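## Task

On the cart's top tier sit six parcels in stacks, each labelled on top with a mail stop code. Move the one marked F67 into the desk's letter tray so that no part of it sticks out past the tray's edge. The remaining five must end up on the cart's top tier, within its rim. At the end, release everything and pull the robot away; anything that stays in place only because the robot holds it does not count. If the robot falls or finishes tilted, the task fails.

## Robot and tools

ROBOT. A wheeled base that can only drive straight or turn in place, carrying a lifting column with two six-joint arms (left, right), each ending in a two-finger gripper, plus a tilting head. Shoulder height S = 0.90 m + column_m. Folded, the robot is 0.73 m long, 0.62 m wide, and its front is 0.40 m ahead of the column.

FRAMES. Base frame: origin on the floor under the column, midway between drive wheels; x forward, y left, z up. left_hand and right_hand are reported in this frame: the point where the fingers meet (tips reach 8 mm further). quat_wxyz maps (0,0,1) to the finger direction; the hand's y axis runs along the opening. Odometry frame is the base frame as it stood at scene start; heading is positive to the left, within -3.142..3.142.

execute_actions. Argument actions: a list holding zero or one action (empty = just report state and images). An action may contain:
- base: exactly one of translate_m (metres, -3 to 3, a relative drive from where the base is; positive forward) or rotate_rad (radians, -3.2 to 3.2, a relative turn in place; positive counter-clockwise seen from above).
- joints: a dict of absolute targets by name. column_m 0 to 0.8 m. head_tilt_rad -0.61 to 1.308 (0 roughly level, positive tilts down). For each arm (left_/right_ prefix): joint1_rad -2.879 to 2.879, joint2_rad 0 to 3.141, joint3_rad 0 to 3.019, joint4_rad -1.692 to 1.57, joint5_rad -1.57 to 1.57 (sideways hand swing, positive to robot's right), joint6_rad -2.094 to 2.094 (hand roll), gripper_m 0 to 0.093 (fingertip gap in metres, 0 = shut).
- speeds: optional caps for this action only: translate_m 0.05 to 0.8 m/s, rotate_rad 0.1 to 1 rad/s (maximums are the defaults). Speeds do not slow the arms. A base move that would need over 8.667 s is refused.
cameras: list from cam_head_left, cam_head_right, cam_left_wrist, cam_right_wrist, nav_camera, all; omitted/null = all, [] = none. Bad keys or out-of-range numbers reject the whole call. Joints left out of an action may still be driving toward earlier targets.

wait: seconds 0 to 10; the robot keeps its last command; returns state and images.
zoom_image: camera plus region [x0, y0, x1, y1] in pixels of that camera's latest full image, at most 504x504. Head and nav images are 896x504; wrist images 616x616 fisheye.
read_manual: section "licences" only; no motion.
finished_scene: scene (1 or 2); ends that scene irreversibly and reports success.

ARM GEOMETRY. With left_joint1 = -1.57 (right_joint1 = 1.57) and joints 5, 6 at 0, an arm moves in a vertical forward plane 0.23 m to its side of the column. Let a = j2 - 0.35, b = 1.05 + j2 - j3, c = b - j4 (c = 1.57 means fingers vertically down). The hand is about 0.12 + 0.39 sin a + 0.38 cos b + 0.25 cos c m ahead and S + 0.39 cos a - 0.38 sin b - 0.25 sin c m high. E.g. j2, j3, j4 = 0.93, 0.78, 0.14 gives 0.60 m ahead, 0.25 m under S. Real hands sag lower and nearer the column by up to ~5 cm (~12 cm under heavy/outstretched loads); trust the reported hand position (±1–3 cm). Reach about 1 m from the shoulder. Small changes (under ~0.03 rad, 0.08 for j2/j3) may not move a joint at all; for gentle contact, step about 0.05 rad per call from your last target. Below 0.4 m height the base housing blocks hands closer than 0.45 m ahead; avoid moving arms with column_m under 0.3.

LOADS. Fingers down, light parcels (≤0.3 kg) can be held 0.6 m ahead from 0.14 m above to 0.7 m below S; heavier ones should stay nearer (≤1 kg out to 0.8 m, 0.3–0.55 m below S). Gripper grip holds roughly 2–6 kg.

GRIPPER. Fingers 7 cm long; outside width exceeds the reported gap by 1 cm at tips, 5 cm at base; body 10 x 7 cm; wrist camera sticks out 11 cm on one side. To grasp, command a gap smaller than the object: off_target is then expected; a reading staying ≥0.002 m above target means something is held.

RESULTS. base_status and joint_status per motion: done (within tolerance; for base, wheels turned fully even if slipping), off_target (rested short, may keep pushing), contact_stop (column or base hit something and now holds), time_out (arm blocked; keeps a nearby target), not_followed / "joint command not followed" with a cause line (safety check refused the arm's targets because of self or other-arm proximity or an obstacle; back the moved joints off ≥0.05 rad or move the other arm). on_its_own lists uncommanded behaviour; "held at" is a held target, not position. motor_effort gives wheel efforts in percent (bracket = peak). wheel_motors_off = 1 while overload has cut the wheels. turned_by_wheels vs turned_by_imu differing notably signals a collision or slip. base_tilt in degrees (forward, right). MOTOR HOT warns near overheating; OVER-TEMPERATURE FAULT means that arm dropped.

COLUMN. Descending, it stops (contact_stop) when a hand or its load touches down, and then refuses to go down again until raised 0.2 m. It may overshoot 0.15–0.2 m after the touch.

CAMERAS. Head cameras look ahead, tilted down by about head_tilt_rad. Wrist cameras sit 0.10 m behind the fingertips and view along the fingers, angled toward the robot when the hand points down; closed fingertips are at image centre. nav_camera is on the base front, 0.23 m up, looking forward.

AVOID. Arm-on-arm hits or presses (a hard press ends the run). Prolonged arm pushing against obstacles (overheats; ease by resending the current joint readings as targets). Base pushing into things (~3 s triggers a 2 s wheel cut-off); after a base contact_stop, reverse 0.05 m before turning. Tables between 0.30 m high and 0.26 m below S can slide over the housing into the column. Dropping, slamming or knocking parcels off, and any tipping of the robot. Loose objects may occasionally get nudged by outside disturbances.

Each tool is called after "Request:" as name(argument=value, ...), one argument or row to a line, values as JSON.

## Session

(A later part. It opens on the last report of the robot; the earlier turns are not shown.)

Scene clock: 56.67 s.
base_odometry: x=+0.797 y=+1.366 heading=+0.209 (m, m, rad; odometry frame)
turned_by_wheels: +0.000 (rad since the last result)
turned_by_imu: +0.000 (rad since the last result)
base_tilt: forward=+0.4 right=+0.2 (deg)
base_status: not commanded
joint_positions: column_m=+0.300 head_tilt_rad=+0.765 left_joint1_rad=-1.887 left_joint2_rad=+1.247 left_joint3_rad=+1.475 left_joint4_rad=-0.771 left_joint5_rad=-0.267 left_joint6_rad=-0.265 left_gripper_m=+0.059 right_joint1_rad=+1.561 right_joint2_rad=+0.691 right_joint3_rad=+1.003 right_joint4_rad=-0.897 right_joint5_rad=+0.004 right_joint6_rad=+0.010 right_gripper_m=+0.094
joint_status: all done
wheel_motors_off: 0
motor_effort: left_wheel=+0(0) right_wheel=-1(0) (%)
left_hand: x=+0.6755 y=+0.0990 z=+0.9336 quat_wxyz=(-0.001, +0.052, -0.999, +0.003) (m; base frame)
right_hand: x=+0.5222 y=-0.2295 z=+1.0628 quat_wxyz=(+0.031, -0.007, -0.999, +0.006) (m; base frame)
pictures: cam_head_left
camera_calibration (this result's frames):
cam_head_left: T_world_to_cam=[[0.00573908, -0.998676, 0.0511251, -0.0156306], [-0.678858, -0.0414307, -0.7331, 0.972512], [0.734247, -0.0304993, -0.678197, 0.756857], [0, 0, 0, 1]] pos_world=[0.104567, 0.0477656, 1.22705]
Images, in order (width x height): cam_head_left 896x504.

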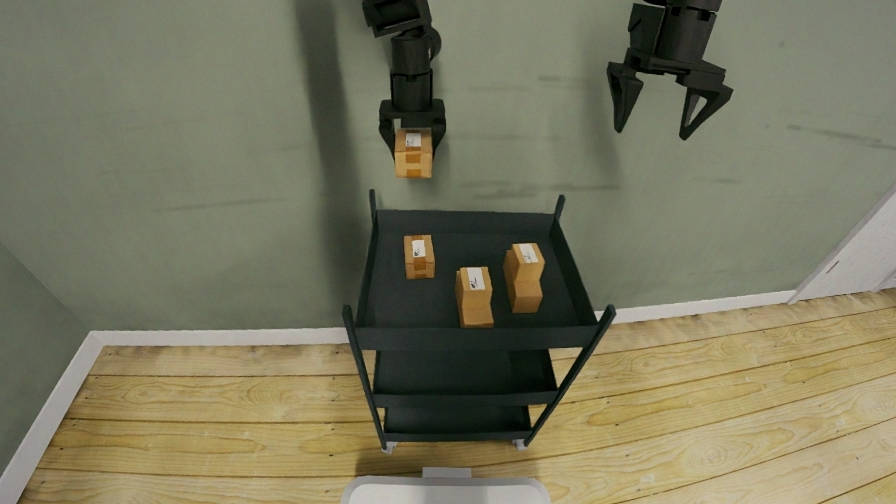

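Request:
execute_actions(
  actions=[
    {"base":{"translate_m":-0.3},"joints":{"column_m":0.45}},
  ],
  cameras=[],
)

Request:
execute_actions(
  actions=[
    {"base":{"rotate_rad":-1.57},"joints":{"column_m":0.6,"head_tilt_rad":0.4}},
  ],
  cameras=["cam_head_left","cam_head_right","nav_camera"],
)

Scene clock: 61.13 s.
base_odometry: x=+0.504 y=+1.304 heading=+0.208 (m, m, rad; odometry frame)
turned_by_wheels: -0.001 (rad since the last result)
turned_by_imu: +0.000 (rad since the last result)
base_tilt: forward=+0.4 right=+0.2 (deg)
base_status: done
joint_positions: column_m=+0.450 head_tilt_rad=+0.765 left_joint1_rad=-1.886 left_joint2_rad=+1.247 left_joint3_rad=+1.475 left_joint4_rad=-0.771 left_joint5_rad=-0.267 left_joint6_rad=-0.265 left_gripper_m=+0.059 right_joint1_rad=+1.561 right_joint2_rad=+0.693 right_joint3_rad=+1.003 right_joint4_rad=-0.897 right_joint5_rad=+0.004 right_joint6_rad=+0.010 right_gripper_m=+0.094
joint_status: all done
wheel_motors_off: 0
motor_effort: left_wheel=-2(42) right_wheel=+0(56) (%)
left_hand: x=+0.6754 y=+0.0994 z=+1.0833 quat_wxyz=(-0.001, +0.052, -0.999, +0.003) (m; base frame)
right_hand: x=+0.5218 y=-0.2294 z=+1.2119 quat_wxyz=(+0.032, -0.007, -0.999, +0.006) (m; base frame)
pictures: none
No camera images: the call's "cameras" was empty. Leave "cameras" out to get every camera's image.

Scene clock: 64.03 s.
base_odometry: x=+0.504 y=+1.304 heading=-1.362 (m, m, rad; odometry frame)
turned_by_wheels: -1.570 (rad since the last result)
turned_by_imu: -1.554 (rad since the last result)
base_tilt: forward=+0.3 right=+0.2 (deg)
base_status: done
joint_positions: column_m=+0.600 head_tilt_rad=+0.418 left_joint1_rad=-1.879 left_joint2_rad=+1.247 left_joint3_rad=+1.475 left_joint4_rad=-0.771 left_joint5_rad=-0.268 left_joint6_rad=-0.265 left_gripper_m=+0.059 right_joint1_rad=+1.564 right_joint2_rad=+0.693 right_joint3_rad=+1.003 right_joint4_rad=-0.897 right_joint5_rad=+0.003 right_joint6_rad=+0.010 right_gripper_m=+0.094
joint_status: all done
wheel_motors_off: 0
motor_effort: left_wheel=+1(43) right_wheel=-2(35) (%)
left_hand: x=+0.6758 y=+0.1029 z=+1.2326 quat_wxyz=(-0.001, +0.054, -0.999, +0.000) (m; base frame)
right_hand: x=+0.5218 y=-0.2284 z=+1.3619 quat_wxyz=(+0.032, -0.007, -0.999, +0.005) (m; base frame)
pictures: cam_head_left, cam_head_right, nav_camera
camera_calibration (this result's frames):
cam_head_left: T_world_to_cam=[[-0.0119846, -0.998676, 0.0500308, -0.0283454], [-0.389174, -0.0414307, -0.920232, 1.47472], [0.921086, -0.0304993, -0.388162, 0.490988], [0, 0, 0, 1]] pos_world=[0.121341, 0.0477656, 1.54909]
cam_head_right: T_world_to_cam=[[-0.0155162, -0.999166, 0.0377572, -0.123512], [-0.375842, -0.0291643, -0.926225, 1.48259], [0.926554, -0.0285622, -0.375076, 0.468131], [0, 0, 0, 1]] pos_world=[0.121557, -0.0667998, 1.55346]
Images, in order (width x height): cam_head_left 896x504, cam_head_right 896x504, nav_camera 896x504.

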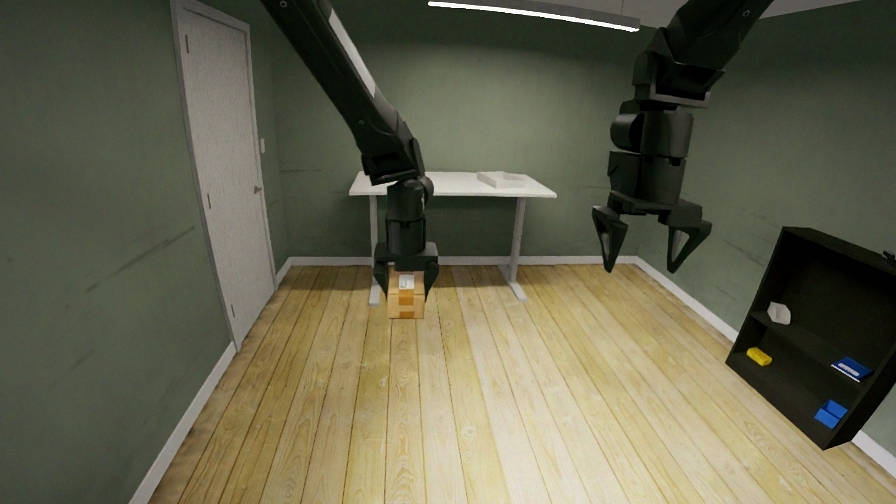

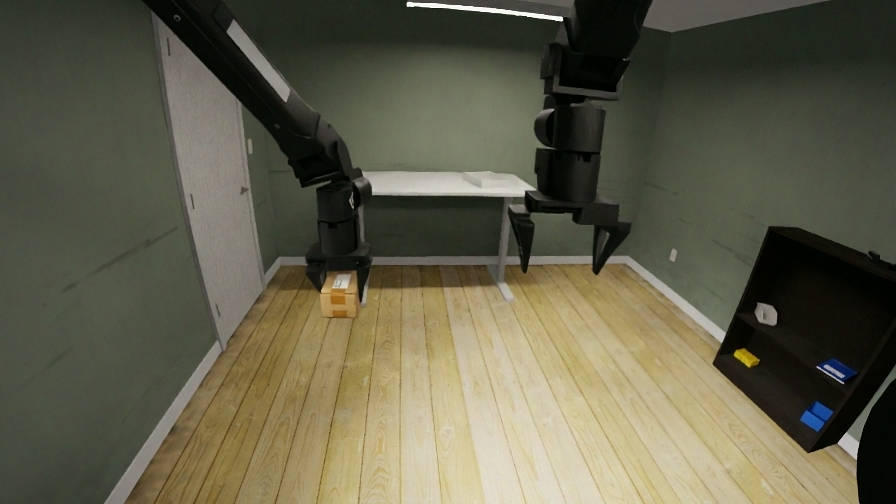

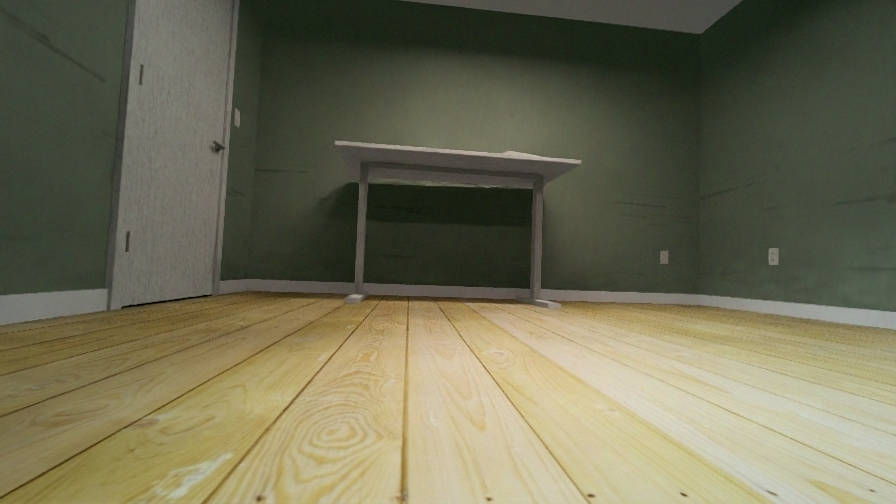

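Request:
execute_actions(
  actions=[
    {"base":{"rotate_rad":-0.185}},
  ],
  cameras=[],
)

Request:
execute_actions(
  actions=[
    {"base":{"translate_m":1.8},"joints":{"head_tilt_rad":0.65}},
  ],
  cameras=["cam_head_left","cam_head_right","nav_camera"],
)

Scene clock: 66.93 s.
base_odometry: x=+0.504 y=+1.304 heading=-1.546 (m, m, rad; odometry frame)
turned_by_wheels: -0.184 (rad since the last result)
turned_by_imu: -0.183 (rad since the last result)
base_tilt: forward=+0.4 right=+0.2 (deg)
base_status: done
joint_positions: column_m=+0.600 head_tilt_rad=+0.418 left_joint1_rad=-1.881 left_joint2_rad=+1.247 left_joint3_rad=+1.475 left_joint4_rad=-0.771 left_joint5_rad=-0.268 left_joint6_rad=-0.265 left_gripper_m=+0.059 right_joint1_rad=+1.564 right_joint2_rad=+0.693 right_joint3_rad=+1.003 right_joint4_rad=-0.897 right_joint5_rad=+0.003 right_joint6_rad=+0.010 right_gripper_m=+0.094
joint_status: not commanded
wheel_motors_off: 0
motor_effort: left_wheel=+2(27) right_wheel=-2(32) (%)
left_hand: x=+0.6758 y=+0.1023 z=+1.2328 quat_wxyz=(-0.001, +0.053, -0.999, +0.000) (m; base frame)
right_hand: x=+0.5218 y=-0.2283 z=+1.3619 quat_wxyz=(+0.032, -0.006, -0.999, +0.004) (m; base frame)
pictures: none
No camera images: the call's "cameras" was empty. Leave "cameras" out to get every camera's image.

Scene clock: 71.43 s.
base_odometry: x=+0.547 y=-0.496 heading=-1.547 (m, m, rad; odometry frame)
turned_by_wheels: +0.000 (rad since the last result)
turned_by_imu: -0.005 (rad since the last result)
base_tilt: forward=+0.4 right=+0.2 (deg)
base_status: done
joint_positions: column_m=+0.600 head_tilt_rad=+0.653 left_joint1_rad=-1.881 left_joint2_rad=+1.247 left_joint3_rad=+1.475 left_joint4_rad=-0.771 left_joint5_rad=-0.268 left_joint6_rad=-0.265 left_gripper_m=+0.059 right_joint1_rad=+1.564 right_joint2_rad=+0.693 right_joint3_rad=+1.003 right_joint4_rad=-0.897 right_joint5_rad=+0.003 right_joint6_rad=+0.010 right_gripper_m=+0.094
joint_status: all done
wheel_motors_off: 0
motor_effort: left_wheel=+0(43) right_wheel=+2(54) (%)
left_hand: x=+0.6758 y=+0.1023 z=+1.2328 quat_wxyz=(-0.001, +0.053, -0.999, +0.000) (m; base frame)
right_hand: x=+0.5218 y=-0.2283 z=+1.3619 quat_wxyz=(+0.032, -0.006, -0.999, +0.004) (m; base frame)
pictures: cam_head_left, cam_head_right, nav_camera
camera_calibration (this result's frames):
cam_head_left: T_world_to_cam=[[-0.0000008231, -0.998676, 0.0514462, -0.0311893], [-0.592827, -0.0414307, -0.804264, 1.30099], [0.80533, -0.0304993, -0.592042, 0.820113], [0, 0, 0, 1]] pos_world=[0.110798, 0.0477656, 1.53348]
cam_head_right: T_world_to_cam=[[-0.00629419, -0.999166, 0.0403328, -0.128058], [-0.581257, -0.0291643, -0.813197, 1.31361], [0.813695, -0.0285622, -0.580589, 0.799702], [0, 0, 0, 1]] pos_world=[0.112027, -0.0667998, 1.53769]
Images, in order (width x height): cam_head_left 896x504, cam_head_right 896x504, nav_camera 896x504.

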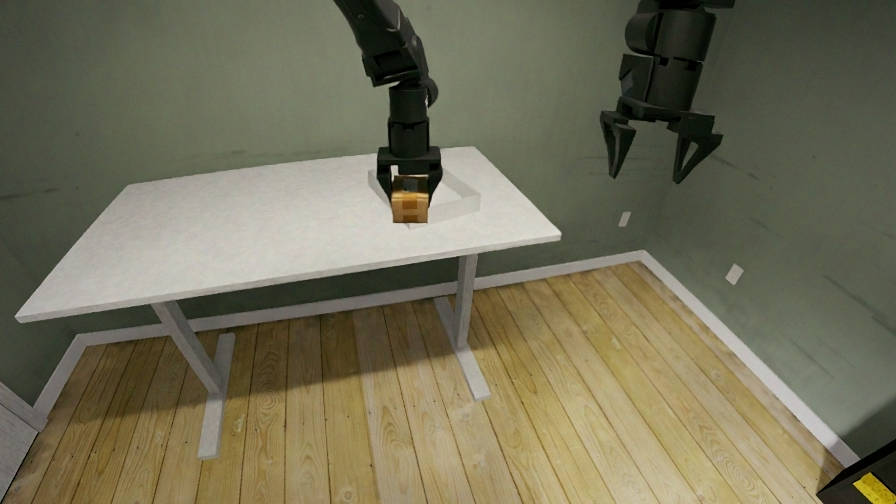

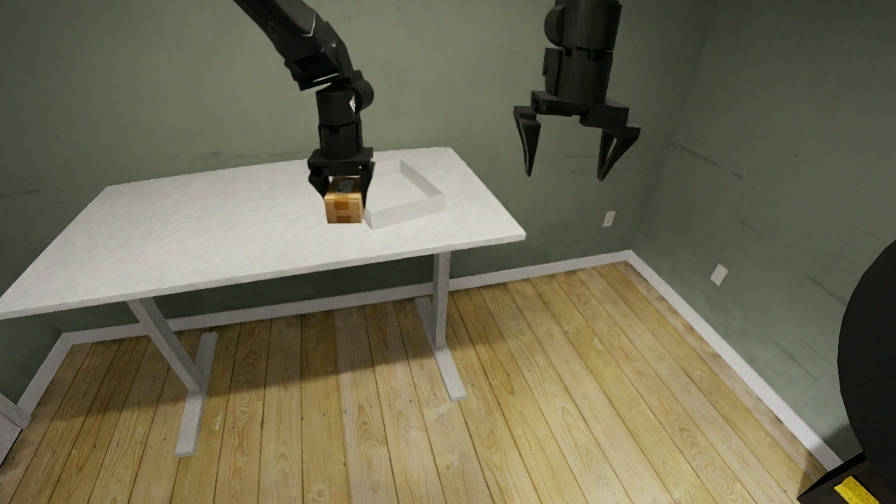

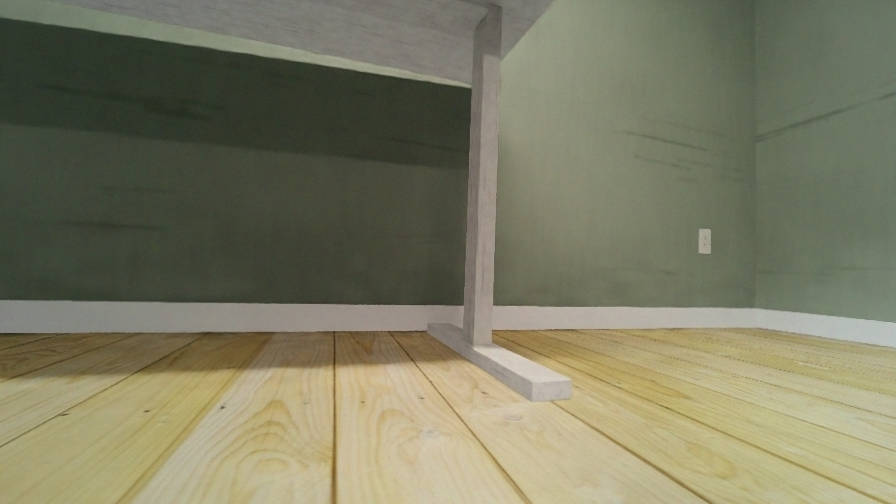

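Request:
execute_actions(
  actions=[
    {"base":{"translate_m":0.45},"joints":{"head_tilt_rad":0.8,"left_joint6_rad":-0.55,"column_m":0.52}},
  ],
  cameras=["cam_head_left","cam_head_right","cam_left_wrist"],
)

Scene clock: 76.00 s.
base_odometry: x=+0.558 y=-0.946 heading=-1.546 (m, m, rad; odometry frame)
turned_by_wheels: +0.000 (rad since the last result)
turned_by_imu: -0.001 (rad since the last result)
base_tilt: forward=+0.4 right=+0.2 (deg)
base_status: done
joint_positions: column_m=+0.520 head_tilt_rad=+0.802 left_joint1_rad=-1.881 left_joint2_rad=+1.247 left_joint3_rad=+1.475 left_joint4_rad=-0.771 left_joint5_rad=-0.268 left_joint6_rad=-0.535 left_gripper_m=+0.059 right_joint1_rad=+1.564 right_joint2_rad=+0.695 right_joint3_rad=+1.003 right_joint4_rad=-0.897 right_joint5_rad=+0.003 right_joint6_rad=+0.010 right_gripper_m=+0.094
joint_status: all done
wheel_motors_off: 0
motor_effort: left_wheel=+1(26) right_wheel=+0(39) (%)
left_hand: x=+0.6758 y=+0.1023 z=+1.1528 quat_wxyz=(-0.001, +0.187, -0.982, +0.000) (m; base frame)
right_hand: x=+0.5216 y=-0.2283 z=+1.2813 quat_wxyz=(+0.033, -0.006, -0.999, +0.004) (m; base frame)
pictures: cam_head_left, cam_head_right, cam_left_wrist
camera_calibration (this result's frames):
cam_head_left: T_world_to_cam=[[0.00762587, -0.998676, 0.0508778, -0.0266032], [-0.705505, -0.0414307, -0.707493, 1.09661], [0.708664, -0.0304993, -0.704887, 0.947576], [0, 0, 0, 1]] pos_world=[0.102351, 0.0477656, 1.44513]
cam_head_right: T_world_to_cam=[[-0.000245466, -0.999166, 0.0408203, -0.125871], [-0.695388, -0.0291643, -0.718042, 1.11102], [0.718634, -0.0285622, -0.694801, 0.930059], [0, 0, 0, 1]] pos_world=[0.10419, -0.0667998, 1.44911]
cam_left_wrist: T_world_to_cam=[[0.352432, -0.935649, -0.0187978, -0.117453], [-0.761292, -0.298323, 0.575706, -0.104009], [-0.544267, -0.188586, -0.81744, 1.45153], [0, 0, 0, 1]] pos_world=[0.752233, 0.132816, 1.24421]
Images, in order (width x height): cam_head_left 896x504, cam_head_right 896x504, cam_left_wrist 616x616.

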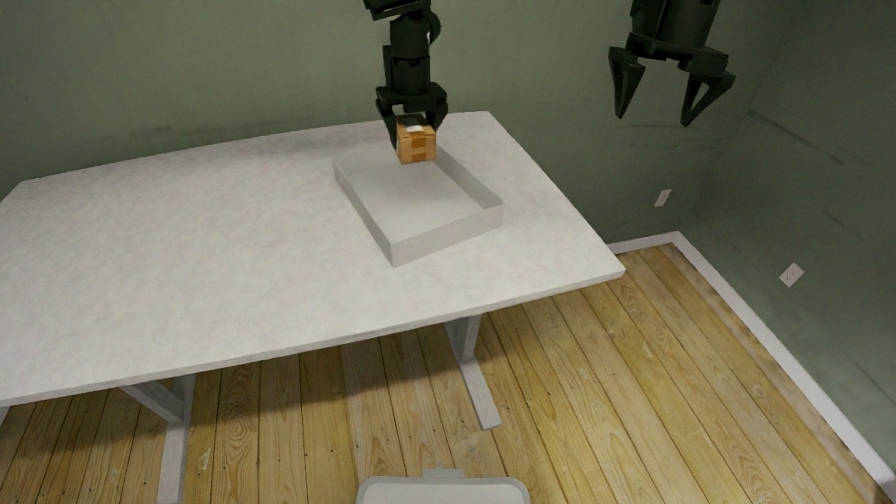

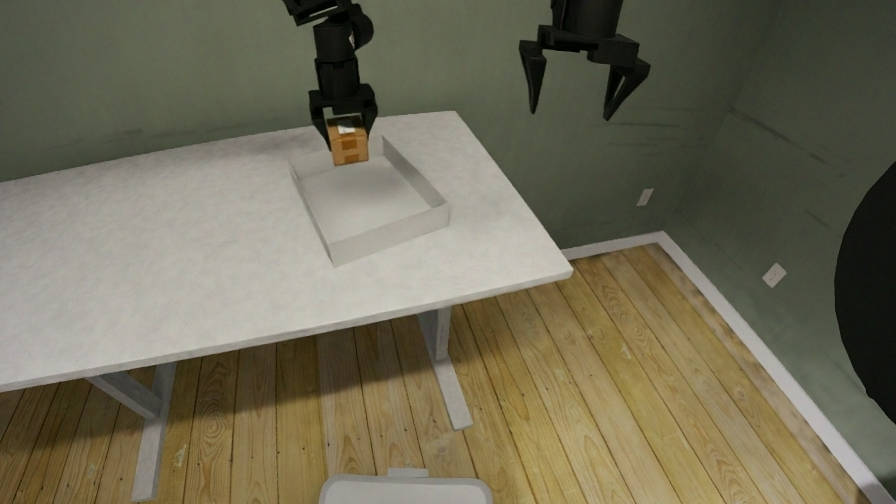

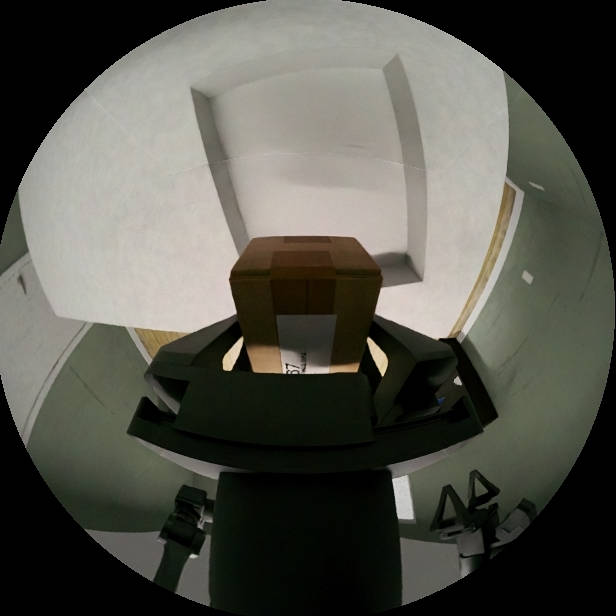

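Request:
execute_actions(
  actions=[
    {"base":{"translate_m":0.08},"joints":{"column_m":0.42}},
  ],
  cameras=["cam_head_left","cam_left_wrist"],
)

Scene clock: 80.13 s.
base_odometry: x=+0.560 y=-1.026 heading=-1.546 (m, m, rad; odometry frame)
turned_by_wheels: +0.000 (rad since the last result)
turned_by_imu: +0.000 (rad since the last result)
base_tilt: forward=+0.4 right=+0.2 (deg)
base_status: done
joint_positions: column_m=+0.420 head_tilt_rad=+0.802 left_joint1_rad=-1.881 left_joint2_rad=+1.247 left_joint3_rad=+1.477 left_joint4_rad=-0.770 left_joint5_rad=-0.268 left_joint6_rad=-0.535 left_gripper_m=+0.059 right_joint1_rad=+1.564 right_joint2_rad=+0.696 right_joint3_rad=+1.003 right_joint4_rad=-0.897 right_joint5_rad=+0.003 right_joint6_rad=+0.010 right_gripper_m=+0.094
joint_status: all done
wheel_motors_off: 0
motor_effort: left_wheel=+0(26) right_wheel=+1(35) (%)
left_hand: x=+0.6765 y=+0.1022 z=+1.0532 quat_wxyz=(-0.002, +0.188, -0.982, +0.001) (m; base frame)
right_hand: x=+0.5214 y=-0.2283 z=+1.1808 quat_wxyz=(+0.033, -0.006, -0.999, +0.004) (m; base frame)
pictures: cam_head_left, cam_left_wrist
camera_calibration (this result's frames):
cam_head_left: T_world_to_cam=[[0.00763462, -0.998676, 0.0508765, -0.0215148], [-0.705627, -0.0414307, -0.707371, 1.0257], [0.708543, -0.0304993, -0.705009, 0.877276], [0, 0, 0, 1]] pos_world=[0.102341, 0.0477656, 1.34514]
cam_left_wrist: T_world_to_cam=[[0.352936, -0.935477, -0.0178852, -0.120958], [-0.762187, -0.298539, 0.574409, -0.0440483], [-0.542686, -0.189098, -0.818373, 1.37042], [0, 0, 0, 1]] pos_world=[0.752824, 0.132839, 1.14465]
Images, in order (width x height): cam_head_left 896x504, cam_left_wrist 616x616.

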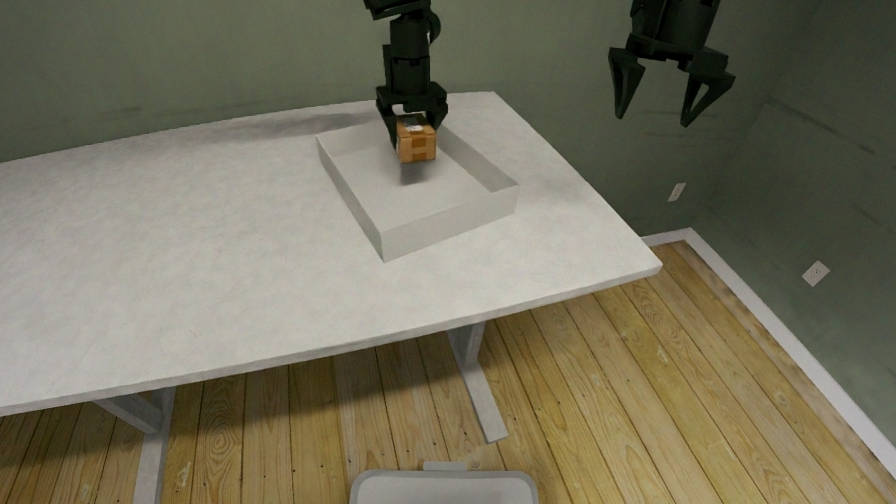

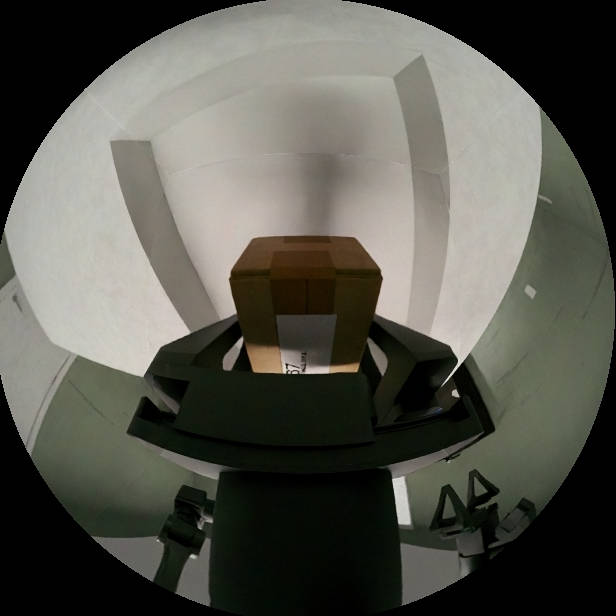

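Request:
execute_actions(
  actions=[
    {"joints":{"column_m":0.375}},
  ],
  cameras=["cam_head_left","cam_left_wrist"],
)

Scene clock: 82.83 s.
base_odometry: x=+0.560 y=-1.026 heading=-1.546 (m, m, rad; odometry frame)
turned_by_wheels: +0.000 (rad since the last result)
turned_by_imu: +0.000 (rad since the last result)
base_tilt: forward=+0.4 right=+0.2 (deg)
base_status: not commanded
joint_positions: column_m=+0.375 head_tilt_rad=+0.802 left_joint1_rad=-1.881 left_joint2_rad=+1.247 left_joint3_rad=+1.477 left_joint4_rad=-0.770 left_joint5_rad=-0.268 left_joint6_rad=-0.535 left_gripper_m=+0.059 right_joint1_rad=+1.564 right_joint2_rad=+0.696 right_joint3_rad=+1.003 right_joint4_rad=-0.897 right_joint5_rad=+0.003 right_joint6_rad=+0.010 right_gripper_m=+0.094
joint_status: all done
wheel_motors_off: 0
motor_effort: left_wheel=+0(0) right_wheel=+0(1) (%)
left_hand: x=+0.6765 y=+0.1022 z=+1.0082 quat_wxyz=(-0.002, +0.188, -0.982, +0.001) (m; base frame)
right_hand: x=+0.5214 y=-0.2283 z=+1.1358 quat_wxyz=(+0.033, -0.006, -0.999, +0.004) (m; base frame)
pictures: cam_head_left, cam_left_wrist
camera_calibration (this result's frames):
cam_head_left: T_world_to_cam=[[0.00763461, -0.998676, 0.0508765, -0.0192255], [-0.705627, -0.0414307, -0.707372, 0.993874], [0.708543, -0.0304993, -0.705009, 0.845552], [0, 0, 0, 1]] pos_world=[0.102341, 0.0477656, 1.30014]
cam_left_wrist: T_world_to_cam=[[0.352936, -0.935477, -0.0178852, -0.121763], [-0.762187, -0.298539, 0.574409, -0.0182011], [-0.542686, -0.189098, -0.818373, 1.33359], [0, 0, 0, 1]] pos_world=[0.752824, 0.132839, 1.09965]
Images, in order (width x height): cam_head_left 896x504, cam_left_wrist 616x616.

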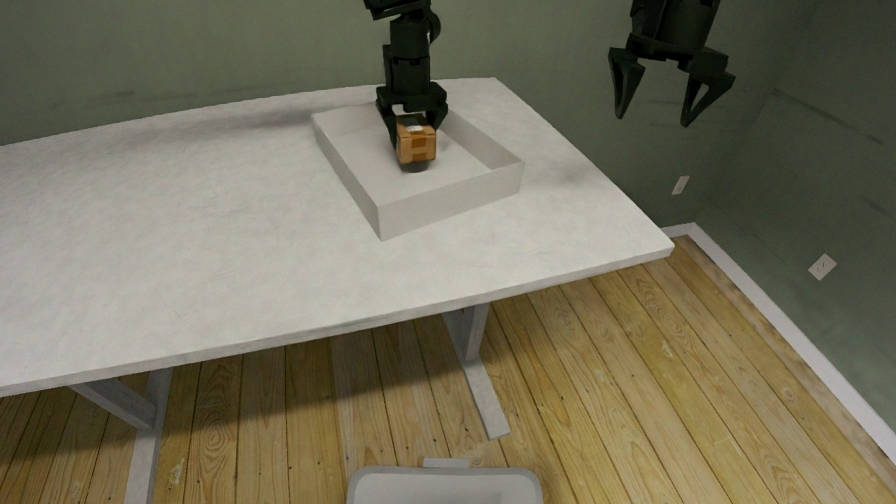

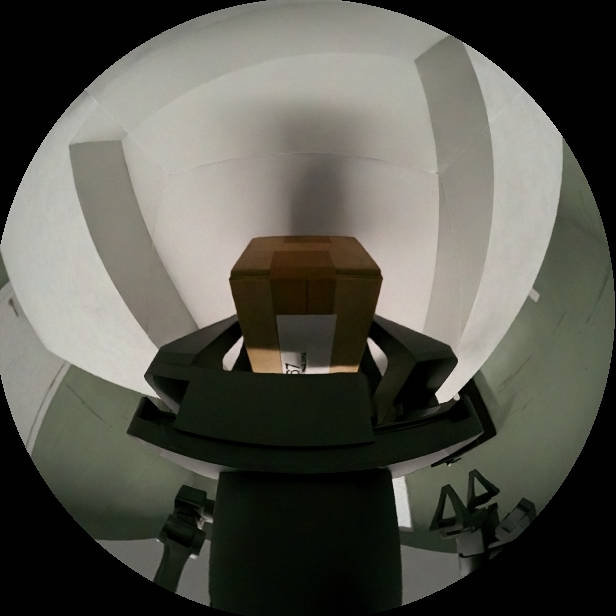

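Shadow gap went 24→10 px; about 3 cm remain.

Request:
execute_actions(
  actions=[
    {"joints":{"column_m":0.35}},
  ],
  cameras=["cam_head_left"],
)

Request:
execute_actions(
  actions=[
    {"joints":{"left_gripper_m":0.093}},
  ],
  cameras=[],
)

Request:
execute_actions(
  actions=[
    {"joints":{"column_m":0.46}},
  ],
  cameras=[],
)

Request:
execute_actions(
  actions=[
    {"base":{"translate_m":-0.4}},
  ],
  cameras=["cam_head_right"],
)

Scene clock: 86.30 s.
base_odometry: x=+0.560 y=-1.026 heading=-1.546 (m, m, rad; odometry frame)
turned_by_wheels: +0.000 (rad since the last result)
turned_by_imu: +0.000 (rad since the last result)
base_tilt: forward=+0.3 right=+0.2 (deg)
base_status: not commanded
joint_positions: column_m=+0.350 head_tilt_rad=+0.802 left_joint1_rad=-1.881 left_joint2_rad=+1.247 left_joint3_rad=+1.477 left_joint4_rad=-0.770 left_joint5_rad=-0.268 left_joint6_rad=-0.535 left_gripper_m=+0.059 right_joint1_rad=+1.564 right_joint2_rad=+0.696 right_joint3_rad=+1.003 right_joint4_rad=-0.897 right_joint5_rad=+0.003 right_joint6_rad=+0.010 right_gripper_m=+0.094
joint_status: all done
wheel_motors_off: 0
motor_effort: left_wheel=+0(0) right_wheel=+1(1) (%)
left_hand: x=+0.6765 y=+0.1022 z=+0.9831 quat_wxyz=(-0.002, +0.188, -0.982, +0.001) (m; base frame)
right_hand: x=+0.5214 y=-0.2283 z=+1.1107 quat_wxyz=(+0.033, -0.006, -0.999, +0.004) (m; base frame)
pictures: cam_head_left
camera_calibration (this result's frames):
cam_head_left: T_world_to_cam=[[0.00763462, -0.998676, 0.0508765, -0.0179524], [-0.705627, -0.0414307, -0.707371, 0.976173], [0.708543, -0.0304993, -0.705009, 0.827911], [0, 0, 0, 1]] pos_world=[0.102341, 0.0477656, 1.27512]
Images, in order (width x height): cam_head_left 896x504.

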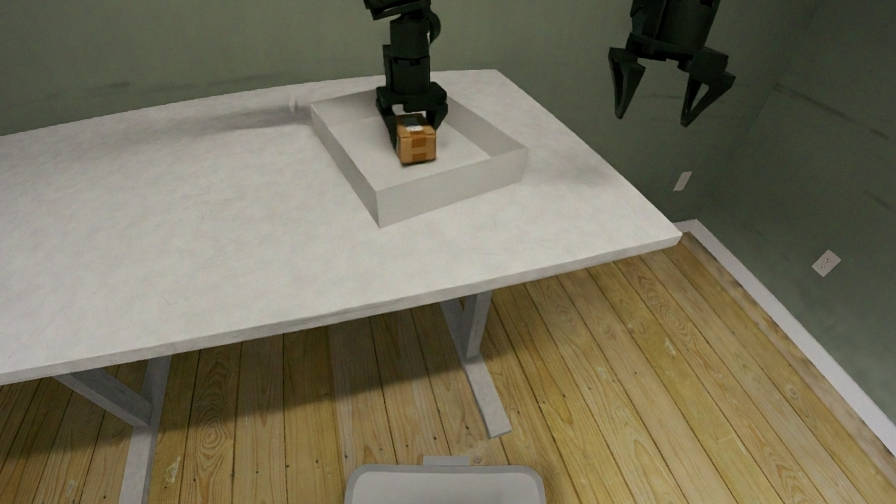

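Scene clock: 86.93 s.
base_odometry: x=+0.560 y=-1.026 heading=-1.546 (m, m, rad; odometry frame)
turned_by_wheels: +0.000 (rad since the last result)
turned_by_imu: +0.000 (rad since the last result)
base_tilt: forward=+0.4 right=+0.2 (deg)
base_status: not commanded
joint_positions: column_m=+0.350 head_tilt_rad=+0.802 left_joint1_rad=-1.881 left_joint2_rad=+1.247 left_joint3_rad=+1.477 left_joint4_rad=-0.770 left_joint5_rad=-0.268 left_joint6_rad=-0.535 left_gripper_m=+0.093 right_joint1_rad=+1.564 right_joint2_rad=+0.696 right_joint3_rad=+1.003 right_joint4_rad=-0.897 right_joint5_rad=+0.003 right_joint6_rad=+0.010 right_gripper_m=+0.094
joint_status: all done
wheel_motors_off: 0
motor_effort: left_wheel=+0(0) right_wheel=+0(0) (%)
left_hand: x=+0.6765 y=+0.1022 z=+0.9831 quat_wxyz=(-0.002, +0.188, -0.982, +0.001) (m; base frame)
right_hand: x=+0.5214 y=-0.2283 z=+1.1107 quat_wxyz=(+0.033, -0.006, -0.999, +0.004) (m; base frame)
pictures: none
No camera images: the call's "cameras" was empty. Leave "cameras" out to get every camera's image.

Scene clock: 88.97 s.
base_odometry: x=+0.560 y=-1.026 heading=-1.546 (m, m, rad; odometry frame)
turned_by_wheels: +0.000 (rad since the last result)
turned_by_imu: +0.000 (rad since the last result)
base_tilt: forward=+0.3 right=+0.2 (deg)
base_status: not commanded
joint_positions: column_m=+0.460 head_tilt_rad=+0.802 left_joint1_rad=-1.881 left_joint2_rad=+1.247 left_joint3_rad=+1.477 left_joint4_rad=-0.770 left_joint5_rad=-0.268 left_joint6_rad=-0.535 left_gripper_m=+0.093 right_joint1_rad=+1.564 right_joint2_rad=+0.696 right_joint3_rad=+1.003 right_joint4_rad=-0.897 right_joint5_rad=+0.003 right_joint6_rad=+0.010 right_gripper_m=+0.094
joint_status: all done
wheel_motors_off: 0
motor_effort: left_wheel=+0(0) right_wheel=+0(1) (%)
left_hand: x=+0.6765 y=+0.1022 z=+1.0931 quat_wxyz=(-0.002, +0.188, -0.982, +0.001) (m; base frame)
right_hand: x=+0.5214 y=-0.2283 z=+1.2207 quat_wxyz=(+0.033, -0.006, -0.999, +0.004) (m; base frame)
pictures: none
No camera images: the call's "cameras" was empty. Leave "cameras" out to get every camera's image.

Scene clock: 91.33 s.
base_odometry: x=+0.550 y=-0.626 heading=-1.547 (m, m, rad; odometry frame)
turned_by_wheels: +0.000 (rad since the last result)
turned_by_imu: +0.000 (rad since the last result)
base_tilt: forward=+0.4 right=+0.2 (deg)
base_status: done
joint_positions: column_m=+0.460 head_tilt_rad=+0.803 left_joint1_rad=-1.881 left_joint2_rad=+1.247 left_joint3_rad=+1.477 left_joint4_rad=-0.770 left_joint5_rad=-0.268 left_joint6_rad=-0.535 left_gripper_m=+0.093 right_joint1_rad=+1.564 right_joint2_rad=+0.696 right_joint3_rad=+1.003 right_joint4_rad=-0.898 right_joint5_rad=+0.003 right_joint6_rad=+0.010 right_gripper_m=+0.094
joint_status: not commanded
wheel_motors_off: 0
motor_effort: left_wheel=-1(27) right_wheel=-1(32) (%)
left_hand: x=+0.6764 y=+0.1022 z=+1.0931 quat_wxyz=(-0.002, +0.188, -0.982, +0.000) (m; base frame)
right_hand: x=+0.5211 y=-0.2283 z=+1.2207 quat_wxyz=(+0.034, -0.006, -0.999, +0.004) (m; base frame)
pictures: cam_head_right
camera_calibration (this result's frames):
cam_head_right: T_world_to_cam=[[-0.000225615, -0.999166, 0.0408204, -0.123421], [-0.695737, -0.0291643, -0.717704, 1.06743], [0.718297, -0.0285622, -0.695151, 0.888851], [0, 0, 0, 1]] pos_world=[0.104163, -0.0667998, 1.38902]
Images, in order (width x height): cam_head_right 896x504.

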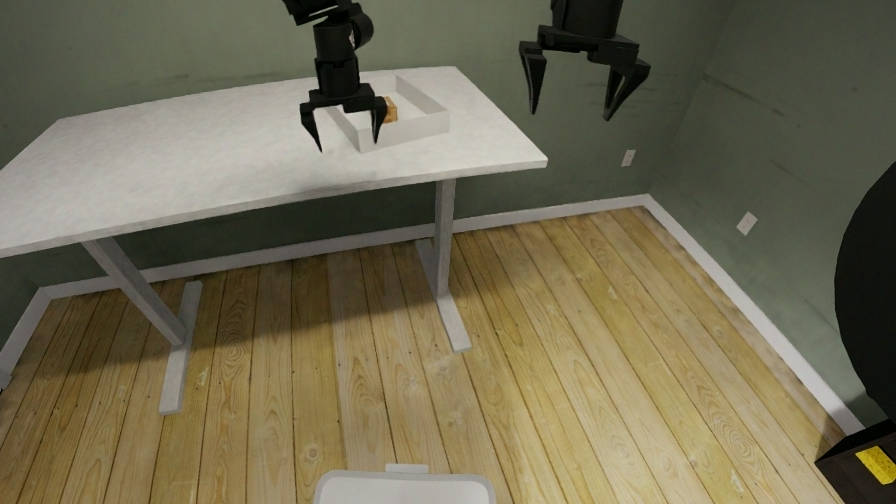

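Request:
finished_scene(
  scene=1,
)

The scene is finished: the task was done.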